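# Put one desk box per blue shelf bin into tote

## Task

Count how many blue bins sit on the shelving, then move exactly that number of boxes from the desk into the gray tote that stands on the desk. Every moved box must rest fully inside the tote, not on its edge. Nothing new may end up on the floor, and all other items must stay on their shelf, table or counter. The robot must not tip over or finish leaning. The result only counts if it holds without the robot supporting it at the end.

## Robot and tools

Robot: a Hello Robot Stretch 4 with a single arm. It has an omni-wheel base, a lift that slides up and down a mast, a telescoping arm that reaches straight out, a wrist with yaw, pitch and roll joints, and a two-finger gripper. It stands about 1.6 m tall, and the base rim lies within 0.23 m of the base origin. Cameras: head_camera, head_left_camera, head_right_camera (fisheye) and wrist_camera.

Frames: the base frame has its origin on the floor below the base centre, with x ahead, y to the left and z upward. hand_pose is reported in this frame; it marks a point between the fingertips of the open gripper, and the printed value may be a little off. With all wrist joints at zero the hand axes line up with the base axes. The odometry frame is wherever the base frame was when the scene began.

execute_actions(actions, cameras): actions is a list holding one action or none; an empty list only reports state and images. An action carries "base", "joints", or both, with optional "pace" and "contact_limits"; alternatively it carries only {"end_of_arm": "enable_torque"}, which re-powers any wrist or gripper motor that shut itself off. Motions in one action start together and may finish at different times.
- base: exactly one relative command, measured from the base's last reported position. translate_m moves straight, metres, forward positive, -2 to 2. strafe_m slides sideways, metres, left positive, -2 to 2. rotate_rad spins in place, radians, counter-clockwise (left) positive, -3.2 to 3.2.
- joints: a single dictionary (one arm) of absolute targets keyed by joint name: lift_m 0 to 1.2 m; arm_m 0 to 0.55 m extension; wrist_yaw_rad -1.134 to 4.276 (0 points ahead, positive turns left, 3.14 is stowed back, beyond 3.4 the arm may block it); wrist_pitch_rad -1.117 to 4.259 (0 level, 1.57 pointing down); wrist_roll_rad -1.117 to 4.259 (0 keeps fingers level; positive turns clockwise viewed from behind); gripper_m -0.038 to 0.141 m, the fingertip gap, with negatives meaning the tips squeeze each other. Done tolerances: 0.004 for lift, arm and gripper, 0.02 for yaw and roll, 0.05 for pitch. Joint targets beyond range are clipped and flagged; other bad values or unknown keys reject the entire call.
- pace: "slow", "default", "fast" or "max". Base top speeds are 0.1/0.3/0.4/0.6 m/s and 1/2/3/4 rad/s; with the lift above 0.2 these get capped further, down to 0.3 m/s and 1 rad/s at full height. One action may run at most 15 s.
- contact_limits: only arm_m, 0 (softest) to 0.75 (firmest), default 0.5; the arm halts on contact beyond it.
- cameras: list of camera names, or "all"; omitted or null gives all, [] gives none.
Joints or base left out of an action may still be driving toward earlier targets without this showing in status.

wait(seconds): 0 to 10 s, no new commands; returns state and images.
zoom_image(camera, region): region [x0, y0, x1, y1] in pixels of that camera's newest full image, at most 504x504, origin top-left.
read_manual(section): only licence texts; does not move anything.
finished_scene(scene): ends the given scene, final and irreversible; only call once the result is stable. Answering without any tool call ends everything.

Result lines: base_status and joint_status say how each commanded motion ended: "done" (for the base, wheels turned the full amount, even if they slipped), "off_target" (stopped short and may still push), "contact_stop_at_<key>" (met something; lift, arm or wheels go slack, so a loaded lift can sag and the base can drift), "limit_stop_at_<name>", "time_out", "torque_fault". limit_stop_at_tilt means a lean above 6 degrees: lift, arm and wheels stop taking commands until it eases. limit_stop_at_own_body means a joint nearly hit the robot; move it back away. It tends to happen when pitch is below -0.2 together with roll below -0.4 or above 4. on_its_own covers what was not commanded; its "held at" shows a target, not a position. A reported stop cancels the later movement, wait and finish calls in that same reply.
lidar_m: 12 distances in metres, 30-degree sectors, first straight ahead then counter-clockwise (4th left, 7th behind, 10th right); "-" means nothing or closer than 0.25 m. It covers roughly 0.15 m up to robot height and can miss glass, thin legs and things behind. wrist_depth_mm: 7x7 grid of median depths from top left, 100 to 2000 mm, robot body included.
base_odometry counts wheel rotation, heading -3.142 to 3.142 left positive. If turned_by_wheels and turned_by_imu disagree by over about 0.1 rad, the base bumped or slipped. base_tilt in degrees, forward and right positive, with a fixed bias up to about 1.5. motor_effort is percent of maximum, positive toward larger joint values, with peak in brackets; for wheel_0, wheel_1, wheel_2 positive turns the base right. An unusual resting effort suggests a load or pushing; a held load shifts wrist_pitch effort away from 0.

Gripping: command gripper_m smaller than the object's width; lower squeezes harder and pulls the object toward the wrist. Neither the reading nor "done" proves a grasp; a firm squeeze at targets of 0 or more shows as a clear gripper_m effort change. Fingertips pressed on a surface can jam; lift to free them.

Suggested order: at the start, send lift_m 0.4 with wrist_yaw_rad 0 to unfold the wrist. Look at the shelving and count blue bins, zooming as needed. Drive to the desk, find the boxes and the gray tote, pick each box and release it well inside the tote, repeating until the count matches, then back away so nothing rests on the robot.

Avoid: dropping or flinging items, knocking anything off furniture, pressing the gripper into things (wrist motors fault and go limp; re-enable with enable_torque), driving or turning with over 1 kg held and arm_m above 0.2, especially at fast paces, and hard pushes or pulls with the gripper raised. Loose objects may occasionally be nudged by outside pushes. Shorter robot motion time is better.

Each tool is called after "Call:" as name([rows], argument=value, ...), one row to a line, values as JSON.

## Session

Call:
execute_actions(actions=[])

Scene clock: 0.00 s.
base_odometry: x=+0.000 y=+0.000 heading=+0.000 (m, m, rad; odometry frame)
turned_by_wheels: +0.000 (rad since the last result)
turned_by_imu: +0.000 (rad since the last result)
base_tilt: forward=+0.3 right=+0.5 (deg)
lidar_m: 0.83 0.83 0.99 2.33 1.31 0.78 0.67 0.66 0.78 1.41 1.95 1.87
base_status: not commanded
joint_positions: lift_m=+0.159 arm_m=-0.001 wrist_yaw_rad=+3.209 wrist_pitch_rad=-0.004 wrist_roll_rad=-0.011 gripper_m=+0.057
joint_status: not commanded
motor_effort: lift_m=+19 arm_m=+0 wrist_yaw_rad=-1 wrist_pitch_rad=-6 wrist_roll_rad=+0 gripper_m=-6 wheel_0=+0 wheel_1=-1 wheel_2=+1 (%)
hand_pose: x=-0.1242 y=+0.0677 z=+0.3389 quat_wxyz=(-0.034, +0.002, -0.005, +0.999) (m; base frame)
wrist_depth_mm: - - 134 788 842 878 917 / - - 134 798 842 878 917 / - 111 136 809 842 891 946 / 140 138 223 809 854 904 946 / 212 741 768 809 866 904 976 / 213 741 199 820 202 917 960 / 212 707 768 - 768 768 820
pictures: head_camera, head_left_camera, head_right_camera, wrist_camera
Images, in order (width x height): head_camera 420x560, head_left_camera 420x672, head_right_camera 420x672, wrist_camera 616x392.

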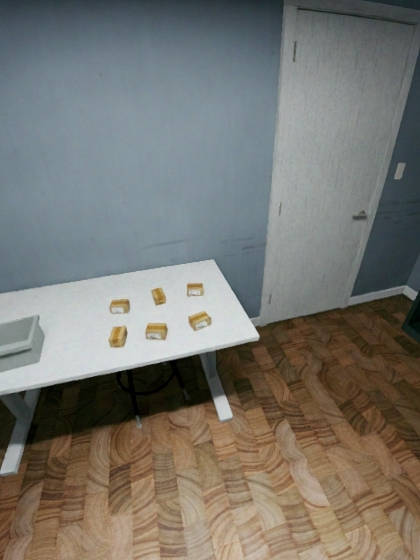

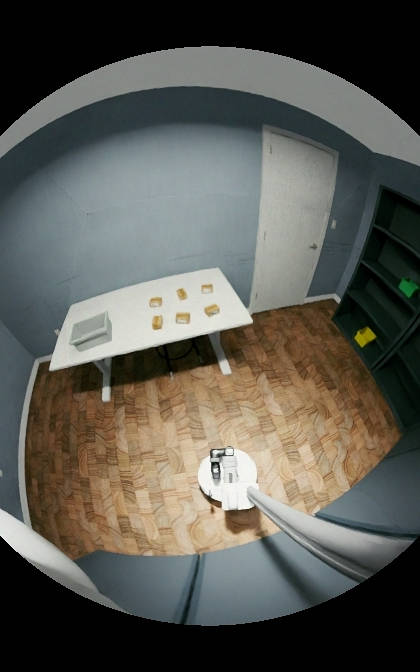

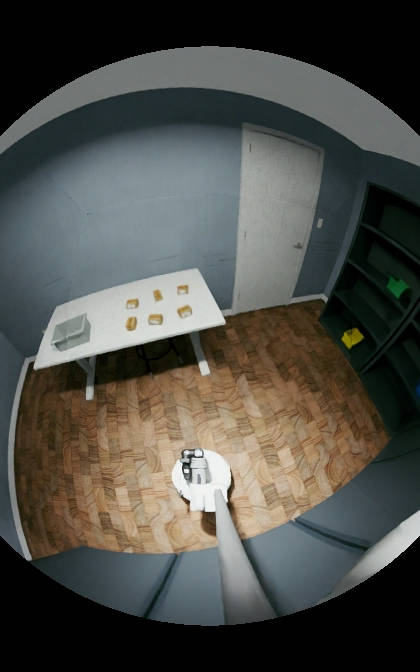

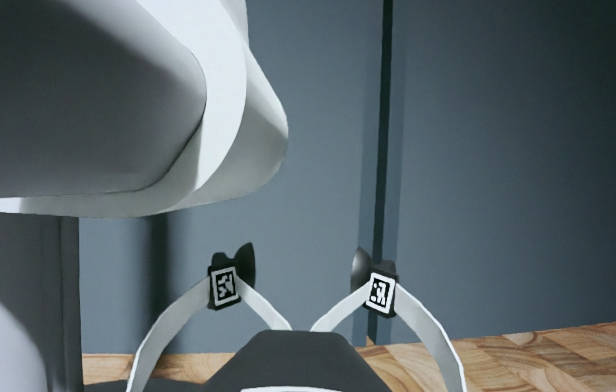

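Call:
execute_actions([
  {"base":{"rotate_rad":-1.2},"joints":{"lift_m":1.0,"wrist_yaw_rad":0,"gripper_m":0.12},"pace":"fast"},
])

Scene clock: 3.97 s.
base_odometry: x=+0.000 y=+0.000 heading=-1.199 (m, m, rad; odometry frame)
turned_by_wheels: -1.199 (rad since the last result)
turned_by_imu: -1.233 (rad since the last result)
base_tilt: forward=+0.2 right=+0.4 (deg)
lidar_m: 1.96 2.08 0.85 0.83 0.90 2.37 2.34 0.86 0.68 0.66 0.72 1.09
base_status: done
joint_positions: lift_m=+1.000 arm_m=-0.001 wrist_yaw_rad=+0.000 wrist_pitch_rad=-0.004 wrist_roll_rad=-0.011 gripper_m=+0.120
joint_status: all done
motor_effort: lift_m=+22(26) arm_m=+0(0) wrist_yaw_rad=-1(8) wrist_pitch_rad=-6(6) wrist_roll_rad=-1(1) gripper_m=-2(5) wheel_0=+2(9) wheel_1=+2(12) wheel_2=+4(14) (%)
hand_pose: x=+0.4580 y=-0.0873 z=+1.1792 quat_wxyz=(+1.000, -0.005, -0.002, +0.000) (m; base frame)
wrist_depth_mm: 1983 - - - - 1618 1025 / 1983 - - - - 1537 1008 / - - - - - 1537 960 / - - - - - 1499 946 / - - - - - 1464 931 / - 1921 1863 1863 1708 1308 946 / - - - - - 1255 946
pictures: head_camera, head_left_camera, head_right_camera, wrist_camera
Images, in order (width x height): head_camera 420x560, head_left_camera 420x672, head_right_camera 420x672, wrist_camera 616x392.

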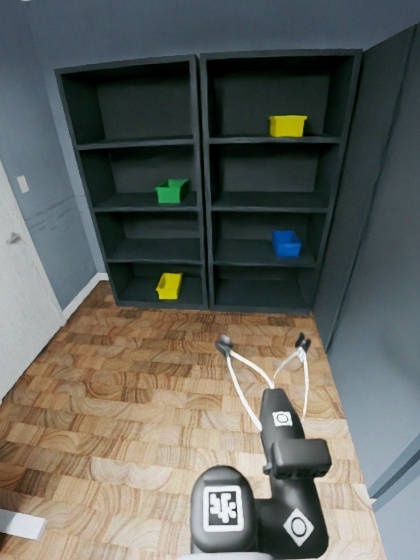

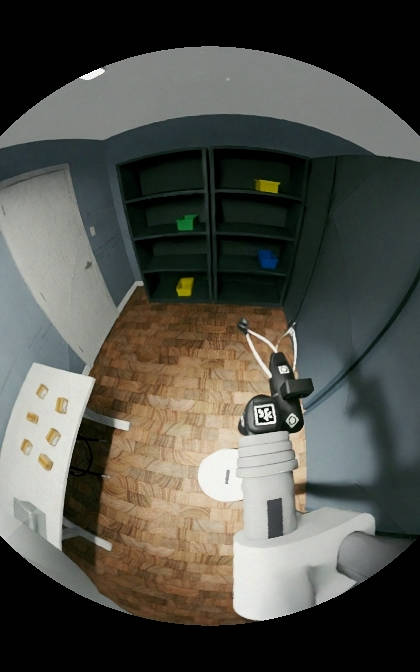

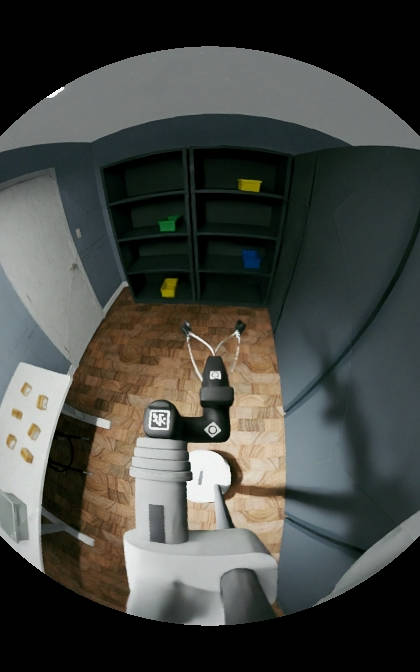

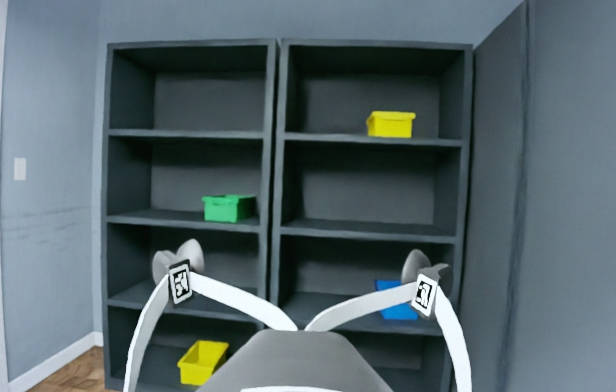

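Call:
execute_actions([
  {"base":{"rotate_rad":3.2},"joints":{"wrist_pitch_rad":1.57},"pace":"fast"},
], cameras=["head_camera","head_left_camera"])

Scene clock: 7.90 s.
base_odometry: x=+0.000 y=+0.000 heading=+2.000 (m, m, rad; odometry frame)
turned_by_wheels: +3.199 (rad since the last result)
turned_by_imu: +3.282 (rad since the last result)
base_tilt: forward=+0.3 right=+0.4 (deg)
lidar_m: 2.33 0.81 0.66 0.67 0.77 1.26 1.97 1.94 0.85 0.84 0.94 2.35
base_status: done
joint_positions: lift_m=+1.000 arm_m=-0.001 wrist_yaw_rad=+0.000 wrist_pitch_rad=+1.570 wrist_roll_rad=-0.011 gripper_m=+0.120
joint_status: all done
motor_effort: lift_m=+21(22) arm_m=+0(0) wrist_yaw_rad=-1(2) wrist_pitch_rad=+2(3) wrist_roll_rad=-1(1) gripper_m=-4(2) wheel_0=-3(14) wheel_1=-3(10) wheel_2=-5(13) (%)
hand_pose: x=+0.1698 y=-0.0874 z=+0.8896 quat_wxyz=(+0.707, -0.004, +0.707, +0.004) (m; base frame)
wrist_depth_mm: 854 1098 1098 1098 1078 1098 1078 / 917 1098 1098 1118 1098 1098 1098 / 946 1098 1098 1118 1118 1098 1118 / 1008 1098 1098 1118 1098 1118 1098 / 1060 1118 904 917 1118 1118 1118 / 1098 1138 904 904 1138 1138 1118 / 1138 1138 1138 - 1138 1160 1138
pictures: head_camera, head_left_camera
Images, in order (width x height): head_camera 420x560, head_left_camera 420x672.

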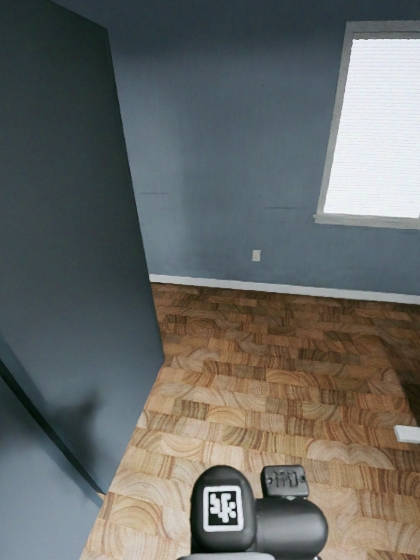

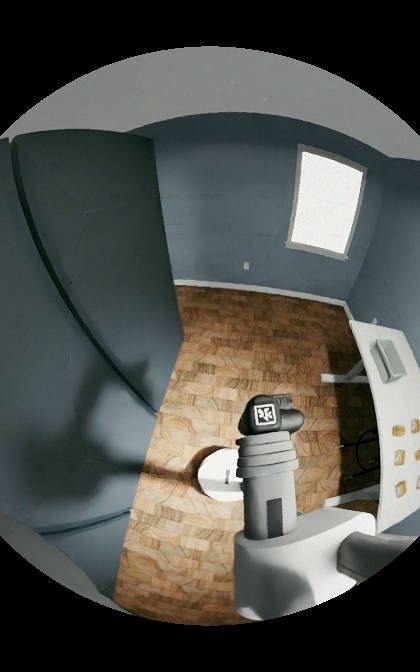

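Call:
execute_actions([
  {"base":{"rotate_rad":-0.2},"joints":{"lift_m":0.5},"pace":"max"},
], cameras=[])

Call:
execute_actions([
  {"base":{"translate_m":1.8},"pace":"max"},
], cameras=[])

Call:
execute_actions([
  {"base":{"rotate_rad":1.5},"pace":"fast"},
], cameras=["head_camera","head_left_camera"])

Scene clock: 10.93 s.
base_odometry: x=+0.000 y=+0.000 heading=+1.801 (m, m, rad; odometry frame)
turned_by_wheels: -0.199 (rad since the last result)
turned_by_imu: -0.205 (rad since the last result)
base_tilt: forward=+0.3 right=+0.4 (deg)
lidar_m: 2.34 0.94 0.70 0.66 0.70 0.98 1.97 2.03 0.87 0.84 0.88 1.21
base_status: done
joint_positions: lift_m=+0.500 arm_m=-0.001 wrist_yaw_rad=+0.000 wrist_pitch_rad=+1.570 wrist_roll_rad=-0.011 gripper_m=+0.120
joint_status: all done
motor_effort: lift_m=+18(19) arm_m=+0(0) wrist_yaw_rad=-1(1) wrist_pitch_rad=+1(1) wrist_roll_rad=+1(1) gripper_m=-1(1) wheel_0=+4(6) wheel_1=+4(9) wheel_2=+7(12) (%)
hand_pose: x=+0.1697 y=-0.0874 z=+0.3899 quat_wxyz=(+0.707, -0.004, +0.707, +0.004) (m; base frame)
wrist_depth_mm: 603 597 603 609 597 603 603 / 609 603 609 603 609 609 603 / 615 609 615 609 609 609 615 / 615 615 436 615 615 615 615 / 621 410 407 404 621 627 621 / 627 407 410 407 410 627 627 / 634 413 410 - 634 627 640
pictures: none
No camera images: the call's "cameras" was empty. Leave "cameras" out to get every camera's image.

Scene clock: 15.93 s.
base_odometry: x=-0.411 y=+1.752 heading=+1.801 (m, m, rad; odometry frame)
turned_by_wheels: +0.000 (rad since the last result)
turned_by_imu: -0.001 (rad since the last result)
base_tilt: forward=+0.4 right=+0.5 (deg)
lidar_m: 0.52 0.55 0.75 2.13 0.83 0.97 2.67 1.18 1.11 1.63 0.70 0.54
base_status: done
joint_positions: lift_m=+0.500 arm_m=-0.001 wrist_yaw_rad=+0.000 wrist_pitch_rad=+1.570 wrist_roll_rad=-0.011 gripper_m=+0.120
joint_status: not commanded
motor_effort: lift_m=+18(18) arm_m=+0(1) wrist_yaw_rad=-1(1) wrist_pitch_rad=+1(0) wrist_roll_rad=+0(0) gripper_m=-2(2) wheel_0=+2(9) wheel_1=+3(11) wheel_2=-3(19) (%)
hand_pose: x=+0.1698 y=-0.0874 z=+0.3898 quat_wxyz=(+0.707, -0.004, +0.707, +0.004) (m; base frame)
wrist_depth_mm: 603 603 603 597 597 603 603 / 603 609 609 603 609 609 603 / 609 609 609 609 609 615 609 / 621 615 436 615 621 621 615 / 621 407 407 404 621 627 621 / 627 410 410 407 410 627 627 / 627 413 413 - 627 627 634
pictures: none
No camera images: the call's "cameras" was empty. Leave "cameras" out to get every camera's image.

Scene clock: 17.63 s.
base_odometry: x=-0.411 y=+1.752 heading=-2.983 (m, m, rad; odometry frame)
turned_by_wheels: +1.499 (rad since the last result)
turned_by_imu: +1.538 (rad since the last result)
base_tilt: forward=+0.4 right=+0.5 (deg)
lidar_m: 1.75 0.82 0.92 2.15 1.30 1.10 1.63 0.76 0.55 0.52 0.54 0.72
base_status: done
joint_positions: lift_m=+0.500 arm_m=-0.001 wrist_yaw_rad=+0.000 wrist_pitch_rad=+1.570 wrist_roll_rad=-0.011 gripper_m=+0.120
joint_status: not commanded
motor_effort: lift_m=+18(18) arm_m=-1(1) wrist_yaw_rad=-1(1) wrist_pitch_rad=+1(1) wrist_roll_rad=-1(0) gripper_m=-2(2) wheel_0=-3(9) wheel_1=-3(12) wheel_2=-6(15) (%)
hand_pose: x=+0.1698 y=-0.0874 z=+0.3898 quat_wxyz=(+0.707, -0.004, +0.707, +0.004) (m; base frame)
wrist_depth_mm: 597 603 603 609 603 603 569 / 609 609 609 603 609 603 569 / 615 609 615 615 615 615 574 / 615 621 436 615 621 621 580 / 621 410 407 404 621 621 580 / 621 410 407 407 410 627 580 / 627 413 410 - 634 634 591
pictures: head_camera, head_left_camera
Images, in order (width x height): head_camera 420x560, head_left_camera 420x672.

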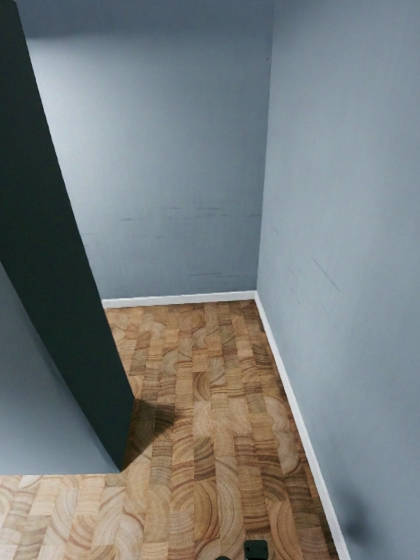

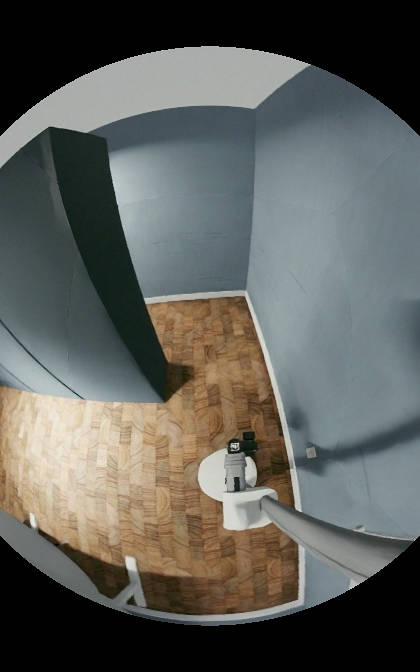

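Call:
execute_actions([
  {"base":{"translate_m":1.65},"pace":"max"},
], cameras=[])

Call:
execute_actions([
  {"base":{"rotate_rad":1.9},"pace":"fast"},
], cameras=["head_camera","head_left_camera"])

Scene clock: 23.23 s.
base_odometry: x=-2.040 y=+1.492 heading=-2.983 (m, m, rad; odometry frame)
turned_by_wheels: +0.000 (rad since the last result)
turned_by_imu: -0.001 (rad since the last result)
base_tilt: forward=+0.3 right=+0.4 (deg)
lidar_m: 0.46 0.49 0.64 1.55 0.82 0.80 2.28 0.69 0.47 0.43 0.45 0.51
base_status: done
joint_positions: lift_m=+0.500 arm_m=-0.001 wrist_yaw_rad=+0.000 wrist_pitch_rad=+1.570 wrist_roll_rad=-0.011 gripper_m=+0.120
joint_status: not commanded
motor_effort: lift_m=+18(18) arm_m=-1(0) wrist_yaw_rad=-1(1) wrist_pitch_rad=+2(1) wrist_roll_rad=+0(0) gripper_m=+0(1) wheel_0=+3(14) wheel_1=+4(12) wheel_2=-1(19) (%)
hand_pose: x=+0.1698 y=-0.0874 z=+0.3898 quat_wxyz=(+0.707, -0.004, +0.707, +0.004) (m; base frame)
wrist_depth_mm: 544 549 574 580 585 554 477 / 603 609 609 609 609 609 469 / 609 615 615 615 615 609 480 / 609 615 436 615 621 615 484 / 627 413 407 404 621 621 484 / 627 410 410 407 410 609 484 / 627 413 413 - 627 615 492
pictures: none
No camera images: the call's "cameras" was empty. Leave "cameras" out to get every camera's image.

Scene clock: 25.10 s.
base_odometry: x=-2.040 y=+1.492 heading=-1.083 (m, m, rad; odometry frame)
turned_by_wheels: +1.899 (rad since the last result)
turned_by_imu: +1.949 (rad since the last result)
base_tilt: forward=+0.4 right=+0.5 (deg)
lidar_m: 1.03 0.78 2.61 0.83 0.51 0.43 0.43 0.51 0.45 0.45 0.55 1.02
base_status: done
joint_positions: lift_m=+0.500 arm_m=-0.001 wrist_yaw_rad=+0.000 wrist_pitch_rad=+1.570 wrist_roll_rad=-0.011 gripper_m=+0.120
joint_status: not commanded
motor_effort: lift_m=+18(18) arm_m=+0(1) wrist_yaw_rad=+0(1) wrist_pitch_rad=+2(1) wrist_roll_rad=+0(1) gripper_m=-2(2) wheel_0=-3(12) wheel_1=-2(11) wheel_2=-6(15) (%)
hand_pose: x=+0.1698 y=-0.0874 z=+0.3898 quat_wxyz=(+0.707, -0.004, +0.707, +0.004) (m; base frame)
wrist_depth_mm: 597 603 597 597 603 597 597 / 609 609 603 609 603 603 609 / 609 615 615 615 615 609 609 / 615 615 436 615 621 615 615 / 621 410 407 407 621 621 585 / 627 410 407 407 410 627 544 / 634 413 413 - 627 627 525
pictures: head_camera, head_left_camera
Images, in order (width x height): head_camera 420x560, head_left_camera 420x672.

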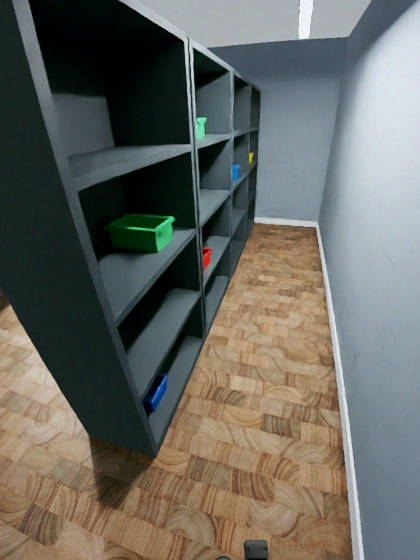

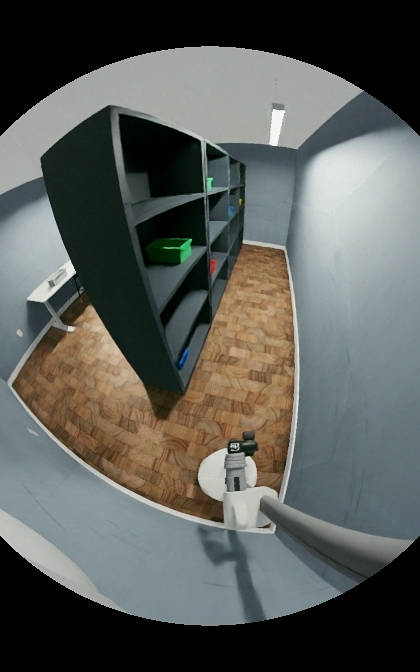

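Call:
execute_actions([
  {"base":{"rotate_rad":1.22},"pace":"fast"},
], cameras=[])

Call:
execute_actions([
  {"base":{"strafe_m":-1.5},"pace":"max"},
], cameras=["head_left_camera"])

Call:
execute_actions([
  {"base":{"strafe_m":-1.5},"pace":"max"},
], cameras=["head_right_camera"])

Scene clock: 27.77 s.
base_odometry: x=-2.040 y=+1.492 heading=+0.136 (m, m, rad; odometry frame)
turned_by_wheels: +1.219 (rad since the last result)
turned_by_imu: +1.250 (rad since the last result)
base_tilt: forward=+0.3 right=+0.5 (deg)
lidar_m: 2.09 0.67 0.46 0.43 0.45 0.48 0.46 0.48 0.66 1.60 0.79 0.80
base_status: done
joint_positions: lift_m=+0.500 arm_m=-0.001 wrist_yaw_rad=+0.000 wrist_pitch_rad=+1.570 wrist_roll_rad=-0.011 gripper_m=+0.120
joint_status: not commanded
motor_effort: lift_m=+18(18) arm_m=-1(0) wrist_yaw_rad=-1(1) wrist_pitch_rad=+2(1) wrist_roll_rad=+0(0) gripper_m=-1(1) wheel_0=-4(3) wheel_1=-3(9) wheel_2=-5(15) (%)
hand_pose: x=+0.1698 y=-0.0874 z=+0.3898 quat_wxyz=(+0.707, -0.004, +0.707, +0.004) (m; base frame)
wrist_depth_mm: 603 603 597 603 603 597 603 / 603 609 609 603 603 603 615 / 609 615 615 609 609 615 615 / 615 615 436 615 621 621 621 / 621 410 404 407 621 627 627 / 621 410 407 407 413 634 627 / 634 413 410 - 634 634 640
pictures: none
No camera images: the call's "cameras" was empty. Leave "cameras" out to get every camera's image.

Scene clock: 32.03 s.
base_odometry: x=-1.837 y=+0.006 heading=+0.136 (m, m, rad; odometry frame)
turned_by_wheels: +0.000 (rad since the last result)
turned_by_imu: +0.002 (rad since the last result)
base_tilt: forward=+0.3 right=+0.5 (deg)
lidar_m: 0.60 0.62 0.83 1.87 0.62 0.43 0.39 0.41 0.57 1.39 0.91 0.62
base_status: done
joint_positions: lift_m=+0.500 arm_m=-0.001 wrist_yaw_rad=+0.000 wrist_pitch_rad=+1.570 wrist_roll_rad=-0.011 gripper_m=+0.120
joint_status: not commanded
motor_effort: lift_m=+20(20) arm_m=+0(1) wrist_yaw_rad=+0(1) wrist_pitch_rad=+2(1) wrist_roll_rad=-1(1) gripper_m=-1(1) wheel_0=+1(14) wheel_1=-1(16) wheel_2=+0(3) (%)
hand_pose: x=+0.1698 y=-0.0874 z=+0.3897 quat_wxyz=(+0.707, -0.004, +0.707, +0.004) (m; base frame)
wrist_depth_mm: 603 603 603 603 603 603 603 / 603 609 603 609 603 609 603 / 615 609 609 615 609 615 609 / 615 621 436 609 621 621 621 / 621 410 404 407 615 621 627 / 621 410 407 407 413 627 627 / 634 410 413 - 627 634 634
pictures: head_left_camera
Images, in order (width x height): head_left_camera 420x672.

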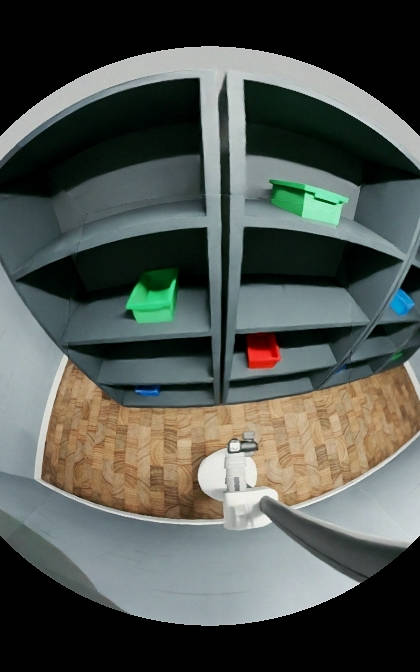

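Scene clock: 36.30 s.
base_odometry: x=-1.635 y=-1.481 heading=+0.136 (m, m, rad; odometry frame)
turned_by_wheels: +0.000 (rad since the last result)
turned_by_imu: +0.002 (rad since the last result)
base_tilt: forward=+0.4 right=+0.5 (deg)
lidar_m: 0.66 0.68 0.93 1.60 0.51 0.34 0.34 0.36 0.48 1.19 0.99 0.70
base_status: done
joint_positions: lift_m=+0.500 arm_m=-0.001 wrist_yaw_rad=+0.000 wrist_pitch_rad=+1.570 wrist_roll_rad=-0.011 gripper_m=+0.120
joint_status: not commanded
motor_effort: lift_m=+20(20) arm_m=+0(0) wrist_yaw_rad=-1(0) wrist_pitch_rad=+1(2) wrist_roll_rad=+0(1) gripper_m=-2(2) wheel_0=+2(14) wheel_1=+2(16) wheel_2=+0(1) (%)
hand_pose: x=+0.1698 y=-0.0874 z=+0.3897 quat_wxyz=(+0.707, -0.004, +0.707, +0.004) (m; base frame)
wrist_depth_mm: 603 603 603 603 603 603 603 / 603 609 609 609 609 603 603 / 615 615 609 609 615 609 615 / 615 615 436 615 615 615 621 / 621 410 407 404 621 621 621 / 627 410 407 407 410 627 627 / 634 413 413 - 634 634 634
pictures: head_right_camera
Images, in order (width x height): head_right_camera 420x672.

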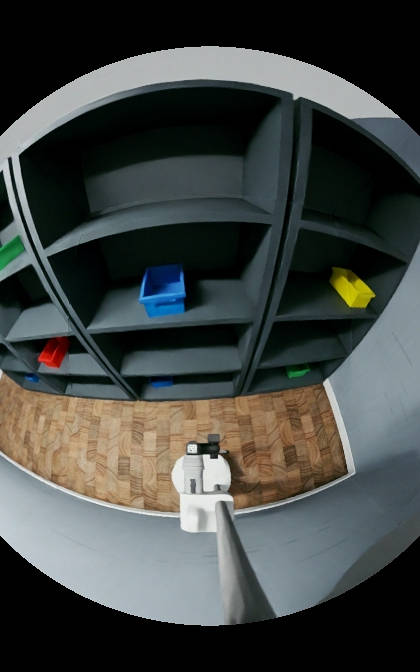

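Call:
execute_actions([
  {"base":{"strafe_m":2},"pace":"max"},
], cameras=[])

Call:
execute_actions([
  {"base":{"strafe_m":0.94},"pace":"max"},
], cameras=[])

Call:
execute_actions([
  {"base":{"translate_m":1.95},"pace":"max"},
], cameras=[])

Call:
execute_actions([
  {"base":{"strafe_m":-1.55},"joints":{"lift_m":1.1},"pace":"max"},
], cameras=["head_camera","head_left_camera"])

Scene clock: 42.93 s.
base_odometry: x=-1.906 y=+0.501 heading=+0.136 (m, m, rad; odometry frame)
turned_by_wheels: +0.000 (rad since the last result)
turned_by_imu: -0.004 (rad since the last result)
base_tilt: forward=+0.4 right=+0.4 (deg)
lidar_m: 0.57 0.61 1.52 1.44 0.63 0.45 0.42 0.45 0.58 1.45 0.87 0.61
base_status: done
joint_positions: lift_m=+0.500 arm_m=-0.001 wrist_yaw_rad=+0.000 wrist_pitch_rad=+1.570 wrist_roll_rad=-0.011 gripper_m=+0.120
joint_status: not commanded
motor_effort: lift_m=+19(20) arm_m=+0(1) wrist_yaw_rad=-1(1) wrist_pitch_rad=+1(1) wrist_roll_rad=+1(0) gripper_m=+2(1) wheel_0=+2(17) wheel_1=+1(16) wheel_2=+0(1) (%)
hand_pose: x=+0.1698 y=-0.0874 z=+0.3897 quat_wxyz=(+0.707, -0.004, +0.707, +0.004) (m; base frame)
wrist_depth_mm: 597 603 597 597 603 603 603 / 603 609 615 603 603 603 609 / 609 609 609 615 609 609 609 / 621 615 436 615 615 615 615 / 621 410 404 402 621 621 621 / 627 410 410 407 413 627 621 / 634 410 413 - 627 634 634
pictures: none
No camera images: the call's "cameras" was empty. Leave "cameras" out to get every camera's image.

Scene clock: 46.10 s.
base_odometry: x=-2.033 y=+1.432 heading=+0.136 (m, m, rad; odometry frame)
turned_by_wheels: +0.000 (rad since the last result)
turned_by_imu: -0.003 (rad since the last result)
base_tilt: forward=+0.3 right=+0.5 (deg)
lidar_m: 2.16 0.76 0.53 0.49 0.51 0.48 0.45 0.47 0.63 1.57 0.81 0.76
base_status: done
joint_positions: lift_m=+0.500 arm_m=-0.001 wrist_yaw_rad=+0.000 wrist_pitch_rad=+1.570 wrist_roll_rad=-0.011 gripper_m=+0.120
joint_status: not commanded
motor_effort: lift_m=+19(19) arm_m=-1(0) wrist_yaw_rad=-1(1) wrist_pitch_rad=+1(1) wrist_roll_rad=+0(0) gripper_m=-2(1) wheel_0=-1(18) wheel_1=-2(16) wheel_2=+0(0) (%)
hand_pose: x=+0.1698 y=-0.0874 z=+0.3897 quat_wxyz=(+0.707, -0.004, +0.707, +0.004) (m; base frame)
wrist_depth_mm: 603 603 603 603 603 603 609 / 609 603 609 603 609 609 603 / 609 615 609 615 615 615 615 / 615 615 433 615 615 621 615 / 627 410 404 404 615 621 621 / 627 407 407 407 413 627 627 / 634 413 410 - 634 634 634
pictures: none
No camera images: the call's "cameras" was empty. Leave "cameras" out to get every camera's image.

Scene clock: 51.40 s.
base_odometry: x=-0.101 y=+1.696 heading=+0.136 (m, m, rad; odometry frame)
turned_by_wheels: +0.000 (rad since the last result)
turned_by_imu: -0.001 (rad since the last result)
base_tilt: forward=+0.2 right=+0.4 (deg)
lidar_m: 1.32 0.81 0.57 0.56 0.60 0.81 2.04 1.04 1.30 3.22 0.85 0.88
base_status: done
joint_positions: lift_m=+0.500 arm_m=-0.001 wrist_yaw_rad=+0.000 wrist_pitch_rad=+1.570 wrist_roll_rad=-0.011 gripper_m=+0.120
joint_status: not commanded
motor_effort: lift_m=+19(20) arm_m=+0(0) wrist_yaw_rad=+0(1) wrist_pitch_rad=+2(1) wrist_roll_rad=+0(0) gripper_m=-3(0) wheel_0=+2(9) wheel_1=+3(11) wheel_2=-3(18) (%)
hand_pose: x=+0.1698 y=-0.0874 z=+0.3897 quat_wxyz=(+0.707, -0.004, +0.707, +0.004) (m; base frame)
wrist_depth_mm: 597 603 603 603 603 603 603 / 603 603 603 609 609 603 603 / 609 609 615 609 615 609 615 / 615 615 433 615 621 621 621 / 621 410 407 407 621 621 621 / 627 407 407 407 413 627 627 / 634 413 410 - 627 634 634
pictures: none
No camera images: the call's "cameras" was empty. Leave "cameras" out to get every camera's image.

Scene clock: 55.77 s.
base_odometry: x=+0.109 y=+0.161 heading=+0.136 (m, m, rad; odometry frame)
turned_by_wheels: +0.000 (rad since the last result)
turned_by_imu: +0.002 (rad since the last result)
base_tilt: forward=+0.3 right=+0.5 (deg)
lidar_m: 0.62 0.65 0.84 2.13 1.32 0.95 0.88 0.92 1.23 2.15 2.04 0.66
base_status: done
joint_positions: lift_m=+1.100 arm_m=-0.001 wrist_yaw_rad=+0.000 wrist_pitch_rad=+1.570 wrist_roll_rad=-0.011 gripper_m=+0.120
joint_status: all done
motor_effort: lift_m=+21(26) arm_m=+0(0) wrist_yaw_rad=+0(1) wrist_pitch_rad=+1(1) wrist_roll_rad=+0(0) gripper_m=-1(2) wheel_0=+0(12) wheel_1=+1(16) wheel_2=+0(2) (%)
hand_pose: x=+0.1697 y=-0.0874 z=+0.9896 quat_wxyz=(+0.707, -0.004, +0.707, +0.004) (m; base frame)
wrist_depth_mm: 1182 1182 1182 1182 1182 1182 1160 / 1205 1205 1205 1205 1205 1205 1205 / 1205 1205 1205 1205 1205 1205 1205 / 1229 1205 1229 1098 1205 1205 1205 / 1229 1229 1025 1008 1205 1229 1229 / 1229 1205 1229 1025 1229 1229 1229 / 1255 1255 1255 - 1255 1255 1229
pictures: head_camera, head_left_camera
Images, in order (width x height): head_camera 420x560, head_left_camera 420x672.

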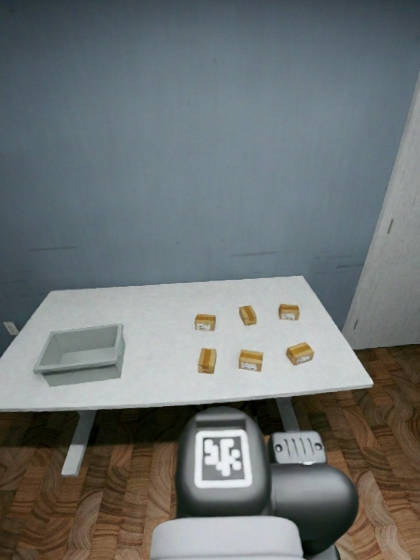

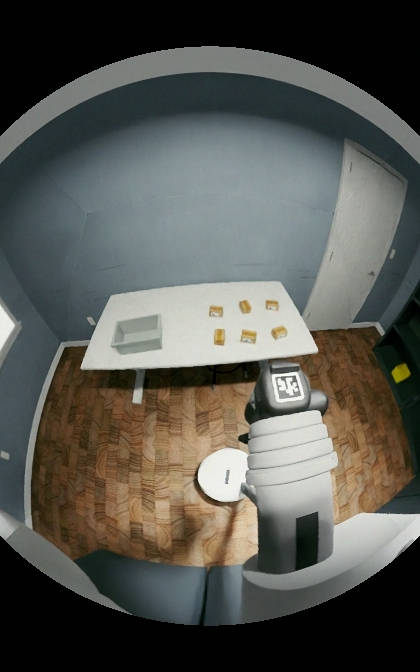

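Call:
execute_actions([
  {"base":{"translate_m":0.32},"joints":{"arm_m":0.27},"pace":"fast"},
], cameras=[])

Call:
execute_actions([
  {"base":{"strafe_m":0.087},"joints":{"lift_m":1.0},"pace":"fast"},
], cameras=["head_camera","wrist_camera"])

Scene clock: 59.20 s.
base_odometry: x=+0.426 y=+0.204 heading=+0.136 (m, m, rad; odometry frame)
turned_by_wheels: +0.000 (rad since the last result)
turned_by_imu: -0.001 (rad since the last result)
base_tilt: forward=+0.4 right=+0.6 (deg)
lidar_m: 0.28 0.31 0.42 2.12 2.23 1.27 1.21 1.25 1.67 2.14 0.45 0.31
base_status: done
joint_positions: lift_m=+1.100 arm_m=+0.269 wrist_yaw_rad=+0.000 wrist_pitch_rad=+1.570 wrist_roll_rad=-0.011 gripper_m=+0.120
joint_status: all done
motor_effort: lift_m=+21(21) arm_m=+6(8) wrist_yaw_rad=-1(1) wrist_pitch_rad=+1(0) wrist_roll_rad=+0(1) gripper_m=+0(3) wheel_0=+2(5) wheel_1=+3(9) wheel_2=-4(16) (%)
hand_pose: x=+0.4401 y=-0.0874 z=+0.9896 quat_wxyz=(+0.707, -0.004, +0.707, +0.004) (m; base frame)
wrist_depth_mm: 480 484 436 484 480 484 480 / 488 488 488 484 488 484 488 / 492 492 492 492 492 488 492 / 496 492 496 496 496 452 496 / 500 500 500 496 496 500 500 / 504 504 500 504 504 504 1229 / 1255 1255 1229 - 1255 1255 1255
pictures: none
No camera images: the call's "cameras" was empty. Leave "cameras" out to get every camera's image.

Scene clock: 60.53 s.
base_odometry: x=+0.414 y=+0.290 heading=+0.136 (m, m, rad; odometry frame)
turned_by_wheels: +0.000 (rad since the last result)
turned_by_imu: -0.001 (rad since the last result)
base_tilt: forward=+0.3 right=+0.4 (deg)
lidar_m: 0.29 0.30 0.40 2.04 2.13 1.29 1.21 1.25 1.68 2.22 0.45 0.31
base_status: done
joint_positions: lift_m=+1.000 arm_m=+0.269 wrist_yaw_rad=+0.000 wrist_pitch_rad=+1.570 wrist_roll_rad=-0.011 gripper_m=+0.120
joint_status: all done
motor_effort: lift_m=+17(20) arm_m=+6(6) wrist_yaw_rad=-1(1) wrist_pitch_rad=+2(2) wrist_roll_rad=+0(1) gripper_m=-1(3) wheel_0=-3(13) wheel_1=+3(13) wheel_2=+0(3) (%)
hand_pose: x=+0.4401 y=-0.0874 z=+0.8900 quat_wxyz=(+0.707, -0.004, +0.707, +0.004) (m; base frame)
wrist_depth_mm: 387 387 384 384 387 384 387 / 389 387 389 389 389 387 389 / 392 392 392 392 394 392 392 / 394 394 397 394 394 397 394 / 399 397 397 399 397 397 399 / 402 402 402 402 399 402 404 / 1138 1160 917 - 1138 1138 1160
pictures: head_camera, wrist_camera
Images, in order (width x height): head_camera 420x560, wrist_camera 616x392.

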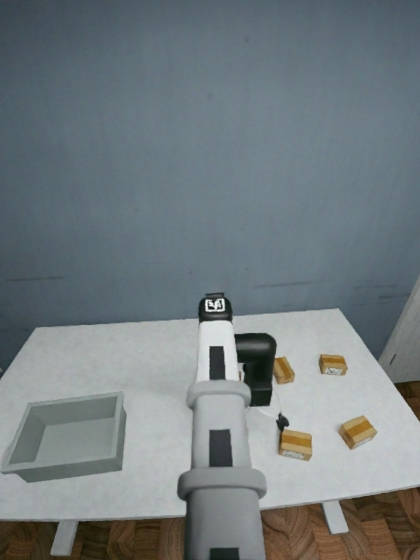

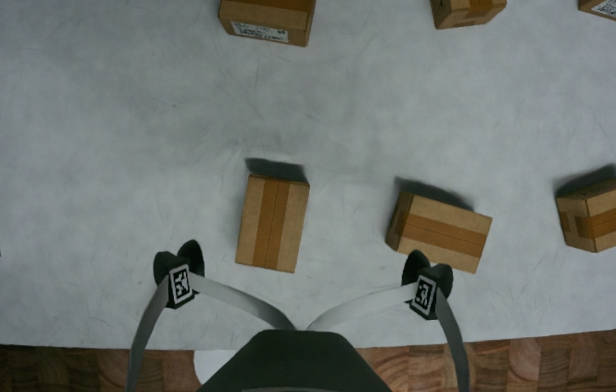

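Call:
execute_actions([
  {"base":{"strafe_m":0.03},"joints":{"lift_m":0.87,"arm_m":0.282,"wrist_roll_rad":0.13}},
], cameras=["wrist_camera"])

Call:
execute_actions([
  {"joints":{"gripper_m":0.02}},
], cameras=["wrist_camera"])

Call:
execute_actions([
  {"joints":{"lift_m":1.07,"wrist_roll_rad":0},"pace":"fast"},
], cameras=["wrist_camera"])

Call:
execute_actions([
  {"base":{"strafe_m":0.55},"pace":"fast"},
], cameras=["wrist_camera","head_camera"])

Scene clock: 64.13 s.
base_odometry: x=+0.410 y=+0.320 heading=+0.136 (m, m, rad; odometry frame)
turned_by_wheels: +0.000 (rad since the last result)
turned_by_imu: -0.001 (rad since the last result)
base_tilt: forward=+0.3 right=+0.4 (deg)
lidar_m: 0.29 0.30 0.39 1.99 2.11 1.28 1.21 1.25 1.65 2.25 0.44 0.30
base_status: done
joint_positions: lift_m=+0.870 arm_m=+0.281 wrist_yaw_rad=+0.000 wrist_pitch_rad=+1.570 wrist_roll_rad=+0.129 gripper_m=+0.120
joint_status: all done
motor_effort: lift_m=+16(15) arm_m=+6(6) wrist_yaw_rad=-1(1) wrist_pitch_rad=+1(1) wrist_roll_rad=+2(4) gripper_m=-1(3) wheel_0=-2(9) wheel_1=+2(11) wheel_2=+0(0) (%)
hand_pose: x=+0.4521 y=-0.0874 z=+0.7600 quat_wxyz=(+0.706, +0.046, +0.705, -0.046) (m; base frame)
wrist_depth_mm: 258 258 259 259 258 259 259 / 260 259 260 260 262 262 262 / 263 263 264 264 264 263 263 / 265 265 266 264 266 265 265 / 267 267 267 217 267 232 219 / 270 270 270 219 270 270 271 / 272 272 272 - 273 273 273
pictures: wrist_camera
Images, in order (width x height): wrist_camera 616x392.

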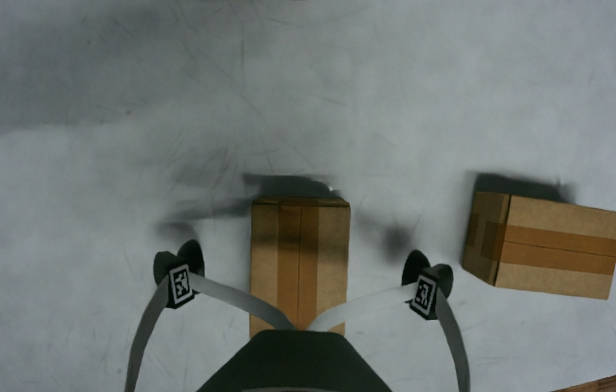

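Scene clock: 66.00 s.
base_odometry: x=+0.410 y=+0.320 heading=+0.136 (m, m, rad; odometry frame)
turned_by_wheels: +0.000 (rad since the last result)
turned_by_imu: -0.001 (rad since the last result)
base_tilt: forward=+0.3 right=+0.4 (deg)
lidar_m: 0.27 0.30 0.40 2.00 2.11 1.29 1.21 1.24 1.67 2.25 0.45 0.29
base_status: not commanded
joint_positions: lift_m=+0.870 arm_m=+0.281 wrist_yaw_rad=+0.000 wrist_pitch_rad=+1.570 wrist_roll_rad=+0.129 gripper_m=+0.020
joint_status: all done
motor_effort: lift_m=+16(16) arm_m=+7(6) wrist_yaw_rad=+0(1) wrist_pitch_rad=+1(2) wrist_roll_rad=+3(2) gripper_m=-20(21) wheel_0=-2(2) wheel_1=+2(2) wheel_2=+0(0) (%)
hand_pose: x=+0.4521 y=-0.0874 z=+0.7600 quat_wxyz=(+0.706, +0.046, +0.705, -0.046) (m; base frame)
wrist_depth_mm: 257 259 258 258 258 258 258 / 259 262 260 260 260 260 260 / 263 263 263 263 263 263 264 / 266 266 265 264 265 265 265 / 267 268 266 206 268 235 217 / 270 268 207 208 190 270 271 / 273 271 272 - 273 273 273
pictures: wrist_camera
Images, in order (width x height): wrist_camera 616x392.

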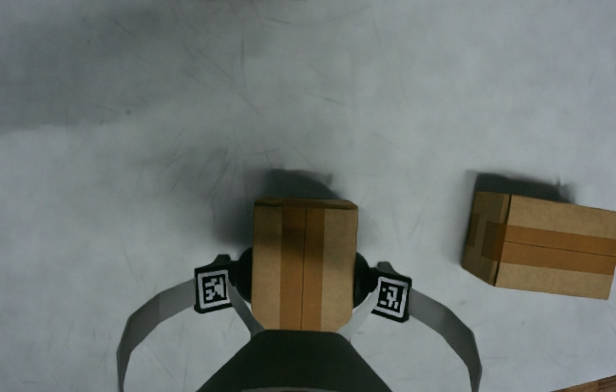

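Scene clock: 67.53 s.
base_odometry: x=+0.410 y=+0.320 heading=+0.136 (m, m, rad; odometry frame)
turned_by_wheels: +0.000 (rad since the last result)
turned_by_imu: -0.001 (rad since the last result)
base_tilt: forward=+0.4 right=+0.5 (deg)
lidar_m: 0.28 0.29 0.39 2.00 2.10 1.28 1.20 1.26 1.66 2.24 0.44 0.30
base_status: not commanded
joint_positions: lift_m=+1.070 arm_m=+0.281 wrist_yaw_rad=+0.000 wrist_pitch_rad=+1.570 wrist_roll_rad=+0.001 gripper_m=+0.020
joint_status: all done
motor_effort: lift_m=+23(24) arm_m=+6(6) wrist_yaw_rad=-1(1) wrist_pitch_rad=+1(1) wrist_roll_rad=-1(3) gripper_m=-18(22) wheel_0=-2(2) wheel_1=+2(3) wheel_2=+0(0) (%)
hand_pose: x=+0.4520 y=-0.0874 z=+0.9595 quat_wxyz=(+0.707, +0.000, +0.707, +0.000) (m; base frame)
wrist_depth_mm: 452 455 452 404 455 421 452 / 455 455 455 459 455 455 455 / 459 462 462 459 462 459 462 / 462 466 466 462 466 466 462 / 466 473 466 206 466 469 466 / 473 469 207 207 190 473 473 / 1205 1229 1008 - 1205 1205 1205
pictures: wrist_camera
Images, in order (width x height): wrist_camera 616x392.

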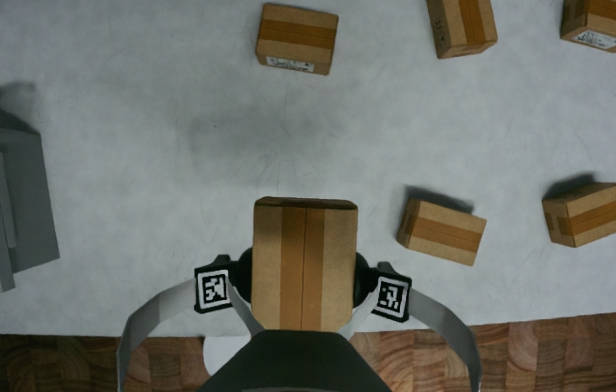

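Scene clock: 70.47 s.
base_odometry: x=+0.335 y=+0.865 heading=+0.136 (m, m, rad; odometry frame)
turned_by_wheels: +0.000 (rad since the last result)
turned_by_imu: -0.002 (rad since the last result)
base_tilt: forward=+0.3 right=+0.5 (deg)
lidar_m: 0.25 0.28 0.36 1.44 1.55 1.31 1.23 1.27 1.70 2.81 0.41 0.27
base_status: done
joint_positions: lift_m=+1.070 arm_m=+0.281 wrist_yaw_rad=+0.000 wrist_pitch_rad=+1.570 wrist_roll_rad=+0.001 gripper_m=+0.020
joint_status: not commanded
motor_effort: lift_m=+22(23) arm_m=+7(6) wrist_yaw_rad=-1(1) wrist_pitch_rad=+1(1) wrist_roll_rad=-2(3) gripper_m=-19(21) wheel_0=-2(12) wheel_1=+2(14) wheel_2=+0(1) (%)
hand_pose: x=+0.4520 y=-0.0874 z=+0.9595 quat_wxyz=(+0.707, +0.000, +0.707, +0.000) (m; base frame)
wrist_depth_mm: 452 452 455 455 452 455 452 / 455 455 459 455 459 459 455 / 462 455 462 459 462 368 462 / 462 466 459 459 462 415 466 / 469 466 349 206 466 427 469 / 473 473 207 208 190 364 477 / 1205 477 477 - 1205 1229 1205
pictures: head_camera, wrist_camera
Images, in order (width x height): head_camera 420x560, wrist_camera 616x392.

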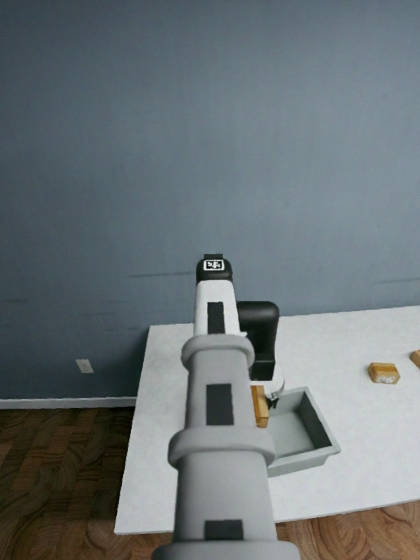

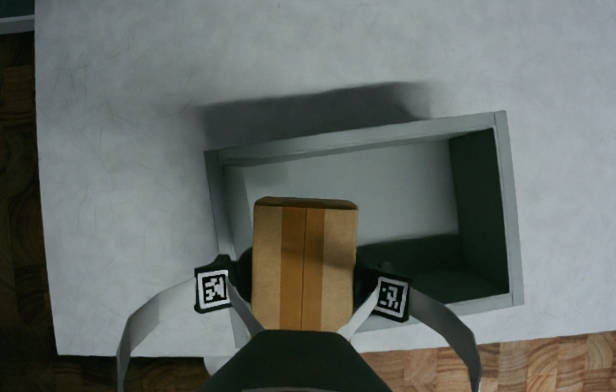

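Call:
execute_actions([
  {"joints":{"wrist_roll_rad":1.44,"lift_m":1.02}},
], cameras=["wrist_camera"])

Call:
execute_actions([
  {"joints":{"lift_m":0.92}},
], cameras=["wrist_camera","head_camera"])

Scene clock: 74.27 s.
base_odometry: x=+0.335 y=+0.865 heading=+0.136 (m, m, rad; odometry frame)
turned_by_wheels: +0.000 (rad since the last result)
turned_by_imu: -0.001 (rad since the last result)
base_tilt: forward=+0.3 right=+0.4 (deg)
lidar_m: 0.25 0.25 0.38 1.44 1.53 1.31 1.23 1.25 1.72 2.81 0.40 0.26
base_status: not commanded
joint_positions: lift_m=+1.020 arm_m=+0.281 wrist_yaw_rad=+0.000 wrist_pitch_rad=+1.570 wrist_roll_rad=+1.439 gripper_m=+0.020
joint_status: all done
motor_effort: lift_m=+16(22) arm_m=+6(6) wrist_yaw_rad=-1(1) wrist_pitch_rad=+1(1) wrist_roll_rad=+2(6) gripper_m=-20(20) wheel_0=-1(2) wheel_1=+2(2) wheel_2=+0(0) (%)
hand_pose: x=+0.4521 y=-0.0874 z=+0.9100 quat_wxyz=(+0.532, +0.466, +0.532, -0.466) (m; base frame)
wrist_depth_mm: 402 404 320 336 315 1118 1118 / 404 407 404 407 370 1118 1118 / 410 410 407 410 375 1118 1138 / 413 415 410 413 377 917 1138 / 415 415 298 206 329 931 1160 / 418 421 206 207 190 946 1160 / 421 424 424 - 427 1182 1160
pictures: wrist_camera
Images, in order (width x height): wrist_camera 616x392.

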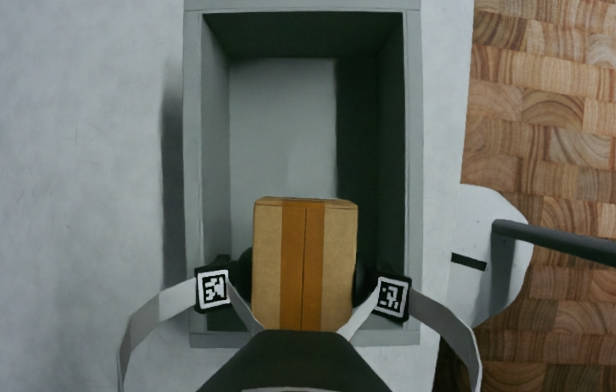

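Scene clock: 75.70 s.
base_odometry: x=+0.335 y=+0.865 heading=+0.136 (m, m, rad; odometry frame)
turned_by_wheels: +0.000 (rad since the last result)
turned_by_imu: -0.001 (rad since the last result)
base_tilt: forward=+0.3 right=+0.4 (deg)
lidar_m: 0.26 0.27 0.36 1.43 1.53 1.29 1.24 1.27 1.70 2.80 0.39 0.27
base_status: not commanded
joint_positions: lift_m=+0.920 arm_m=+0.281 wrist_yaw_rad=+0.000 wrist_pitch_rad=+1.570 wrist_roll_rad=+1.439 gripper_m=+0.020
joint_status: all done
motor_effort: lift_m=+16(18) arm_m=+6(6) wrist_yaw_rad=-1(0) wrist_pitch_rad=+1(1) wrist_roll_rad=+2(1) gripper_m=-20(19) wheel_0=-1(1) wheel_1=+2(3) wheel_2=+0(0) (%)
hand_pose: x=+0.4521 y=-0.0874 z=+0.8100 quat_wxyz=(+0.532, +0.466, +0.532, -0.466) (m; base frame)
wrist_depth_mm: 306 219 304 306 298 310 1042 / 309 220 306 309 307 314 1042 / 310 222 309 310 310 315 1042 / 314 222 310 312 312 319 1042 / 315 220 244 206 287 320 842 / 319 216 207 208 190 322 1060 / 320 214 245 - 243 1060 1078
pictures: head_camera, wrist_camera
Images, in order (width x height): head_camera 420x560, wrist_camera 616x392.

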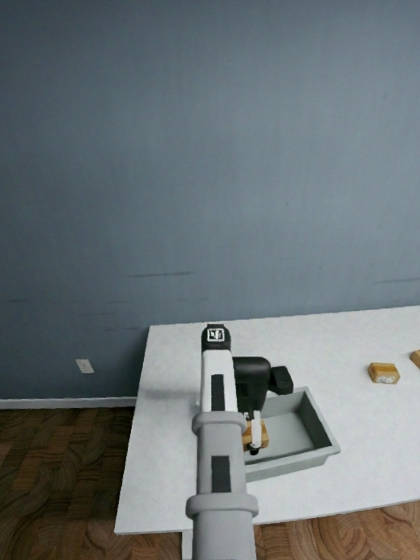

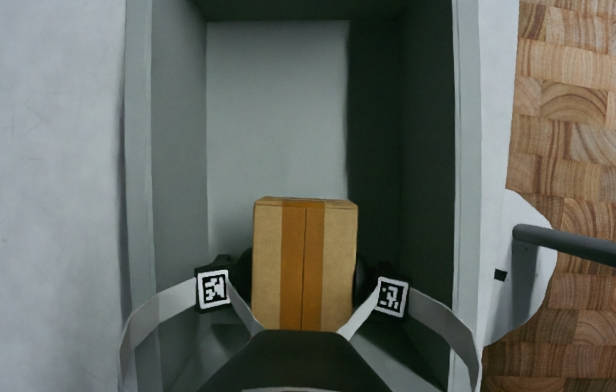

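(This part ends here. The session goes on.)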